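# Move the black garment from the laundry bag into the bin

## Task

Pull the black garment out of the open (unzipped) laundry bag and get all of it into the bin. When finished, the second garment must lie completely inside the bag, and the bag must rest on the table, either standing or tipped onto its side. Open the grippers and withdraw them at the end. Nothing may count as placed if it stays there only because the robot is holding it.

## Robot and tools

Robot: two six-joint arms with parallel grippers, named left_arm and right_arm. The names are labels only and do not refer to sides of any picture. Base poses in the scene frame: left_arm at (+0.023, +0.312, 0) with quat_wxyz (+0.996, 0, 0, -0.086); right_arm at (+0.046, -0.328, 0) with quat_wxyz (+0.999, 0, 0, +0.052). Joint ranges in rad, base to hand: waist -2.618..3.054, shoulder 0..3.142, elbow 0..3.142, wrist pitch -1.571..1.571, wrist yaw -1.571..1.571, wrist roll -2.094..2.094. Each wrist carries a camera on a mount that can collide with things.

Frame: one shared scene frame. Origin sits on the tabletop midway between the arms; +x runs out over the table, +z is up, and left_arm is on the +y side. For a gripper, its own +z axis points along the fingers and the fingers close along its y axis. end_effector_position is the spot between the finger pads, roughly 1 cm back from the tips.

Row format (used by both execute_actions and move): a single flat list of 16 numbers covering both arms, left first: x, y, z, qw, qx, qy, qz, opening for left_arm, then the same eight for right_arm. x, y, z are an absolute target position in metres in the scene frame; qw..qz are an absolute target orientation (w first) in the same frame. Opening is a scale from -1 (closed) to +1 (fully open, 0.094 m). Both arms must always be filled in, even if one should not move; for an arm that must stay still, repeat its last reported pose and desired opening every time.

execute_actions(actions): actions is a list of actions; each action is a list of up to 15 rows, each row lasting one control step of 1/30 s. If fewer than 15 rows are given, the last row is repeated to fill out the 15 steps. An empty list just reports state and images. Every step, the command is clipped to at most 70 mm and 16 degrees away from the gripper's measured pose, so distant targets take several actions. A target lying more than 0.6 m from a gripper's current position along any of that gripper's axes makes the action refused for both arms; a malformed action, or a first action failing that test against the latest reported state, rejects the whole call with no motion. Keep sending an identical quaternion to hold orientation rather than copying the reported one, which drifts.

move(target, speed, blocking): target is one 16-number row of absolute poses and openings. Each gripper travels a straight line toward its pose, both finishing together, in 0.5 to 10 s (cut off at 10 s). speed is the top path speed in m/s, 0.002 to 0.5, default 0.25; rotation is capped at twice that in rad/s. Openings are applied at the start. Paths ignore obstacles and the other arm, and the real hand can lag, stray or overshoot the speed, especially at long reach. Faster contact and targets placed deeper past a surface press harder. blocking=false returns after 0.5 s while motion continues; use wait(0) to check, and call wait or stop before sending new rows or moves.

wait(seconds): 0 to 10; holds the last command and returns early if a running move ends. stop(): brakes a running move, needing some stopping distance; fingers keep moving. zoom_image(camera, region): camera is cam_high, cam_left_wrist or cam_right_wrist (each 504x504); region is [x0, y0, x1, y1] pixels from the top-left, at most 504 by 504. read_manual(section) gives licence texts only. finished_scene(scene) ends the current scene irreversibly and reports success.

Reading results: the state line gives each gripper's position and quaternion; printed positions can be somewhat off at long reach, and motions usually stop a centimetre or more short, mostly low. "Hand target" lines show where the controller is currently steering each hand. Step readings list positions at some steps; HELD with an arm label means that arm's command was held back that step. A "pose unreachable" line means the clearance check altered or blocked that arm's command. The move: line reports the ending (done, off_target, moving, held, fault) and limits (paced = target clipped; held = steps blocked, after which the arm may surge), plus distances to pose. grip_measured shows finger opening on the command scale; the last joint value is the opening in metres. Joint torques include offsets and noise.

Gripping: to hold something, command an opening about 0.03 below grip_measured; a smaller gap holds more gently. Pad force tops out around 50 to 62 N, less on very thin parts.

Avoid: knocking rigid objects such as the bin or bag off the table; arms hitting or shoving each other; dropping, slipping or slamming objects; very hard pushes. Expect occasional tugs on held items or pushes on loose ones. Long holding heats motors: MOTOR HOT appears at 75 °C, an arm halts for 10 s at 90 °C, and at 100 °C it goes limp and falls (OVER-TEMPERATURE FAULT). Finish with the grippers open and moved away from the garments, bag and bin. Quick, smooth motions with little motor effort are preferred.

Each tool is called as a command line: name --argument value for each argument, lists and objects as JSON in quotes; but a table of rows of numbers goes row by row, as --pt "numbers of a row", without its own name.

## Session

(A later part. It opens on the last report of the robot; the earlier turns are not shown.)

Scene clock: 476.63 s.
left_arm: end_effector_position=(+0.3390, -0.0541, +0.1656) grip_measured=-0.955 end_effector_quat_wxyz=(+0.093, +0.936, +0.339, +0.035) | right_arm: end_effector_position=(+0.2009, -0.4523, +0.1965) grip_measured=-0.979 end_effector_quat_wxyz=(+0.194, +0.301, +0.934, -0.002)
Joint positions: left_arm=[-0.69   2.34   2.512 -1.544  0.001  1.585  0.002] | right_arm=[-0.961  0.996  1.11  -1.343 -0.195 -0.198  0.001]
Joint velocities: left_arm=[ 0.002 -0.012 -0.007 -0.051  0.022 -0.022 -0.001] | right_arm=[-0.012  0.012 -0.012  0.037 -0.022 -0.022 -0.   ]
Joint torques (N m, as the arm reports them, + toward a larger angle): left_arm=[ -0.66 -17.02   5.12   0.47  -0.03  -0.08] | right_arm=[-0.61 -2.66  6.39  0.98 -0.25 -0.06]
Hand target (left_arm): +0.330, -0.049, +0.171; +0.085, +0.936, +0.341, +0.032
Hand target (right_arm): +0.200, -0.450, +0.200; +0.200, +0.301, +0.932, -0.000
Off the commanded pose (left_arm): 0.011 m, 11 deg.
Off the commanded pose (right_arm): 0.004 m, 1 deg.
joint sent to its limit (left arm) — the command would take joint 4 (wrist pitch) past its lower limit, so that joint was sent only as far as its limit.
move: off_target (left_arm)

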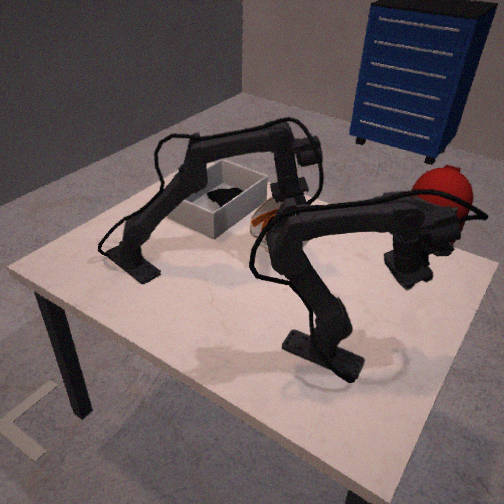

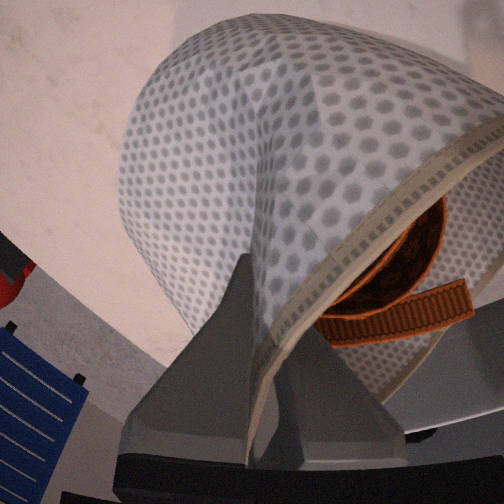

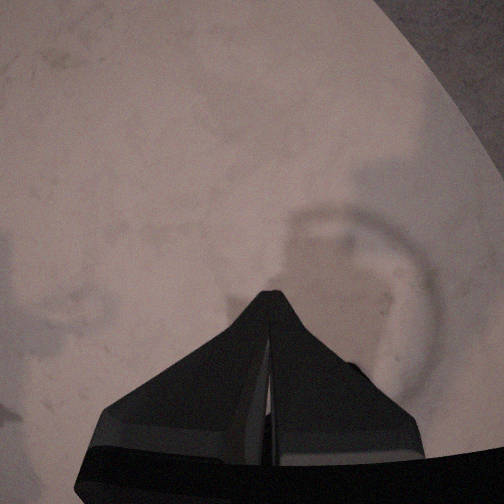

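move --target '[0.34,-0.06,0.125,0,0.94,0.342,0,-1,0.4,-0.4,0.1,0.2,0,0.98,0,-1]' --speed 0.15

move --target '[0.34,-0.06,0.125,0,0.94,0.342,0,0,0.4,-0.4,0.1,0.2,0,0.98,0,-1]'

move --target '[0.32,-0.04,0.22,0.15,0.93,0.335,0.05,0,0.4,-0.4,0.1,0.2,0,0.98,0,-1]' --speed 0.1

move --target '[0.23,0.07,0.25,0.23,0.41,0.875,-0.11,0,0.4,-0.4,0.1,0.2,0,0.98,0,-1]' --speed 0.3

Scene clock: 484.37 s.
left_arm: end_effector_position=(+0.3409, -0.0563, +0.1258) grip_measured=-0.955 end_effector_quat_wxyz=(+0.052, +0.939, +0.340, +0.019) | right_arm: end_effector_position=(+0.3856, -0.3927, +0.0884) grip_measured=-0.979 end_effector_quat_wxyz=(+0.174, +0.009, +0.985, +0.019)
Joint positions: left_arm=[-0.69   2.438  2.534 -1.556  0.     1.584  0.002] | right_arm=[-0.356  1.567  1.085 -0.756 -0.118 -0.213  0.001]
Joint velocities: left_arm=[-0.027 -0.022 -0.002 -0.022 -0.022  0.022 -0.   ] | right_arm=[-0.007  0.007  0.002  0.11  -0.007 -0.051 -0.001]
Joint torques (N m, as the arm reports them, + toward a larger angle): left_arm=[ -0.47 -14.21   8.76   0.48   0.04  -0.07] | right_arm=[ 0.46 -7.48  9.31  1.25 -0.03 -0.05]
Hand target (left_arm): +0.339, -0.059, +0.125; +0.050, +0.938, +0.341, +0.019
Hand target (right_arm): +0.401, -0.395, +0.103; +0.201, +0.002, +0.979, +0.010
Off the commanded pose (left_arm): 0.004 m, 6 deg.
Off the commanded pose (right_arm): 0.020 m, 4 deg.
joint sent to its limit (left arm) — the command would take joint 4 (wrist pitch) past its lower limit, so that joint was sent only as far as its limit.
move: off_target (left_arm, right_arm)

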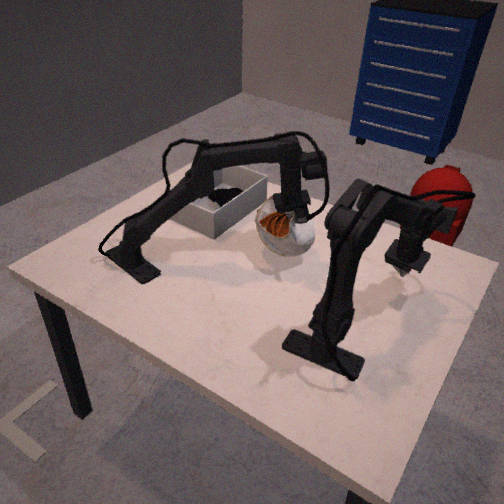

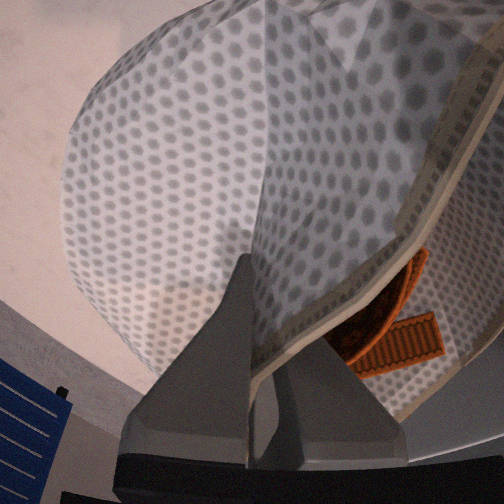

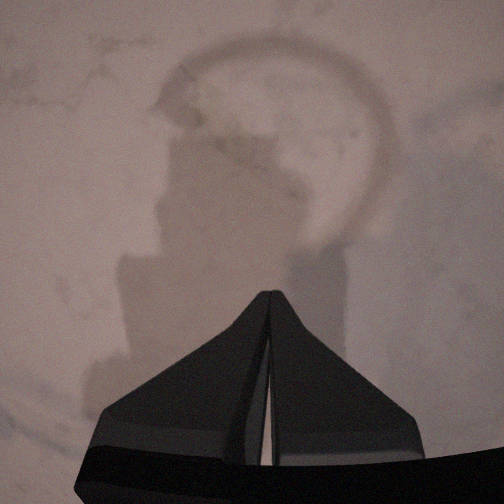

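Scene clock: 485.07 s.
left_arm: end_effector_position=(+0.3409, -0.0563, +0.1258) grip_measured=-0.003 end_effector_quat_wxyz=(+0.052, +0.939, +0.340, +0.019) | right_arm: end_effector_position=(+0.3867, -0.3955, +0.0887) grip_measured=-0.979 end_effector_quat_wxyz=(+0.176, +0.004, +0.984, +0.010)
Joint positions: left_arm=[-0.69   2.438  2.534 -1.556  0.     1.584  0.047] | right_arm=[-0.356  1.567  1.085 -0.749 -0.104 -0.225  0.001]
Joint velocities: left_arm=[ 0.022 -0.017  0.002  0.022 -0.095  0.007 -0.002] | right_arm=[ 0.002 -0.007 -0.007  0.022 -0.051 -0.037 -0.   ]
Joint torques (N m, as the arm reports them, + toward a larger angle): left_arm=[ -0.33 -13.85   9.23   0.44  -0.02  -0.04] | right_arm=[ 0.11 -7.59  8.73  1.25  0.03 -0.07]
Hand target (left_arm): +0.340, -0.060, +0.125; +0.051, +0.938, +0.341, +0.019
Hand target (right_arm): +0.399, -0.399, +0.101; +0.200, -0.000, +0.980, -0.000
Off the commanded pose (left_arm): 0.004 m, 6 deg.
Off the commanded pose (right_arm): 0.018 m, 3 deg.
joint sent to its limit (left arm) — the command would take joint 4 (wrist pitch) past its lower limit, so that joint was sent only as far as its limit.
move: off_target (left_arm, right_arm)

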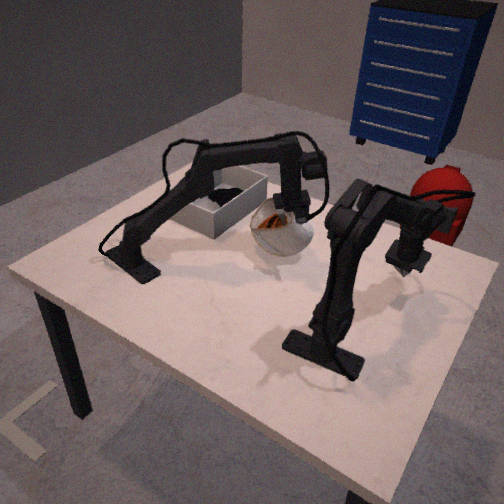

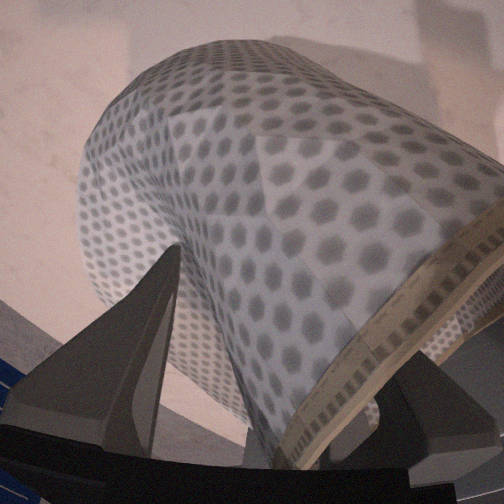

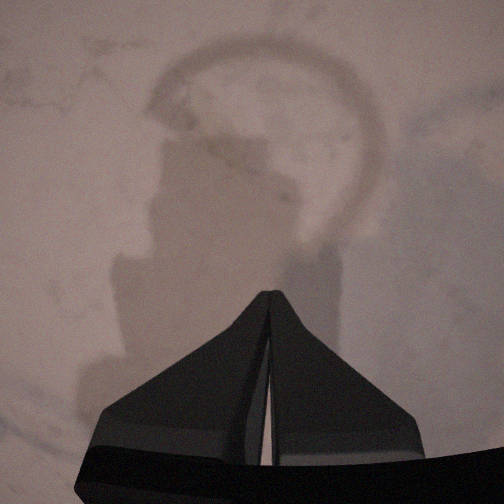

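Scene clock: 486.50 s.
left_arm: end_effector_position=(+0.3254, -0.0381, +0.2166) grip_measured=-0.003 end_effector_quat_wxyz=(+0.142, +0.929, +0.337, +0.054) | right_arm: end_effector_position=(+0.3870, -0.3957, +0.0888) grip_measured=-0.979 end_effector_quat_wxyz=(+0.177, +0.004, +0.984, +0.009)
Joint positions: left_arm=[-0.69   2.14   2.363 -1.488  0.     1.584  0.047] | right_arm=[-0.356  1.567  1.085 -0.747 -0.104 -0.227  0.001]
Joint velocities: left_arm=[ 0.017 -0.007 -0.002 -0.007 -0.037  0.037 -0.001] | right_arm=[-0.002  0.007  0.012 -0.081 -0.066 -0.022 -0.001]
Joint torques (N m, as the arm reports them, + toward a larger angle): left_arm=[ -0.33 -14.31   5.37   1.     0.11  -0.01] | right_arm=[ 0.1  -7.6   8.71  1.27  0.02 -0.06]
Hand target (left_arm): +0.321, -0.041, +0.220; +0.149, +0.929, +0.334, +0.050
Hand target (right_arm): +0.399, -0.399, +0.101; +0.200, -0.000, +0.980, -0.000
Off the commanded pose (left_arm): 0.007 m, 1 deg.
Off the commanded pose (right_arm): 0.018 m, 3 deg.
move: off_target (right_arm)

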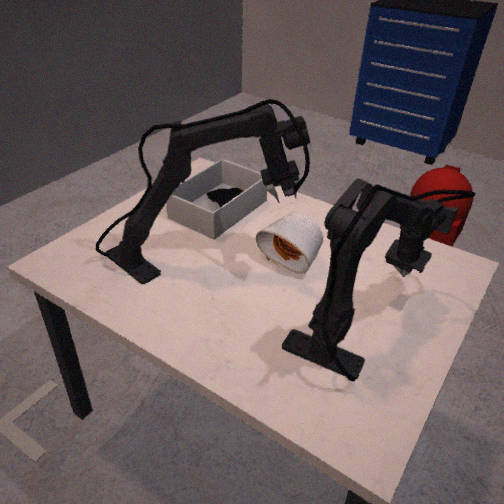

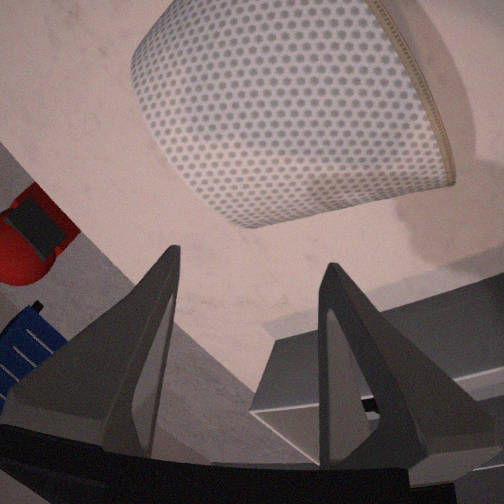

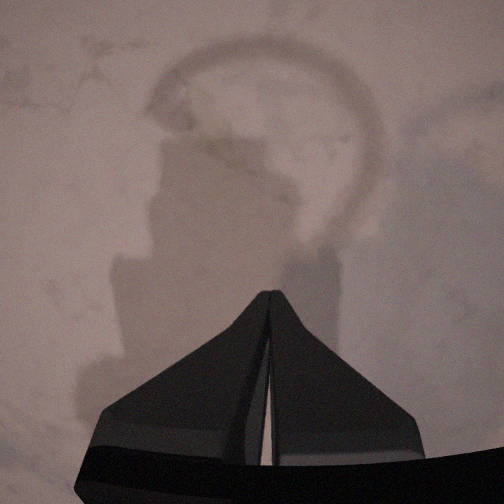

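Scene clock: 489.77 s.
left_arm: end_effector_position=(+0.2325, +0.0702, +0.2475) grip_measured=-0.003 end_effector_quat_wxyz=(+0.220, +0.414, +0.877, -0.107) | right_arm: end_effector_position=(+0.3871, -0.3958, +0.0889) grip_measured=-0.979 end_effector_quat_wxyz=(+0.177, +0.004, +0.984, +0.009)
Joint positions: left_arm=[-0.678  1.366  1.487 -1.198  0.022  0.028  0.047] | right_arm=[-0.356  1.567  1.085 -0.747 -0.103 -0.227  0.001]
Joint velocities: left_arm=[ 0.002 -0.012 -0.022  0.095 -0.095  0.007 -0.   ] | right_arm=[-0.002 -0.007 -0.007  0.022  0.037  0.007 -0.001]
Joint torques (N m, as the arm reports them, + toward a larger angle): left_arm=[-0.74 -7.33  6.1   1.48 -0.03 -0.07] | right_arm=[ 0.09 -7.6   8.7   1.27  0.01 -0.06]
Hand target (left_arm): +0.231, +0.070, +0.251; +0.230, +0.411, +0.875, -0.110
Hand target (right_arm): +0.399, -0.400, +0.101; +0.200, -0.000, +0.980, -0.000
Off the commanded pose (left_arm): 0.004 m, 1 deg.
Off the commanded pose (right_arm): 0.018 m, 3 deg.
move: off_target (right_arm)

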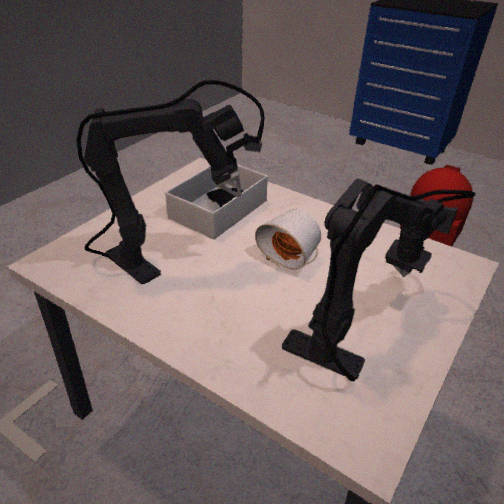

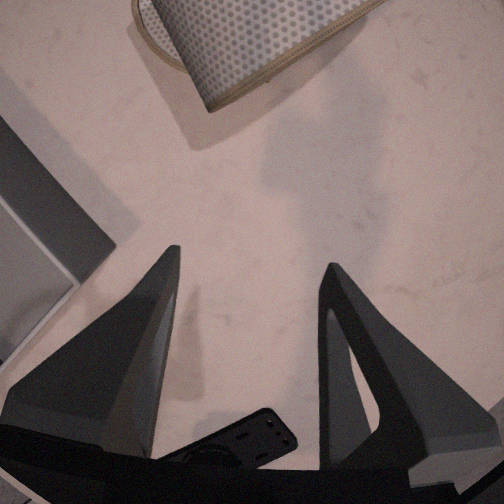

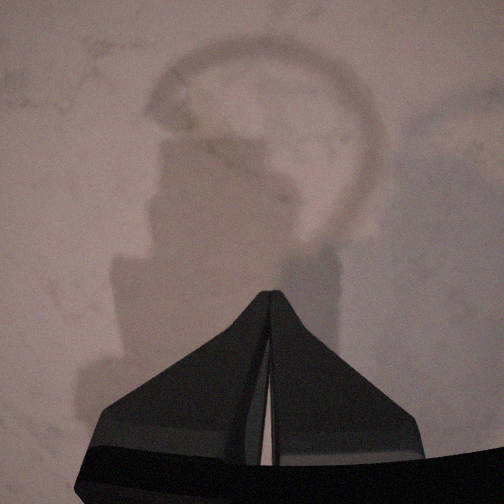

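On its side, garment inside.

finished_scene --scene 1

The scene is finished: the task was done.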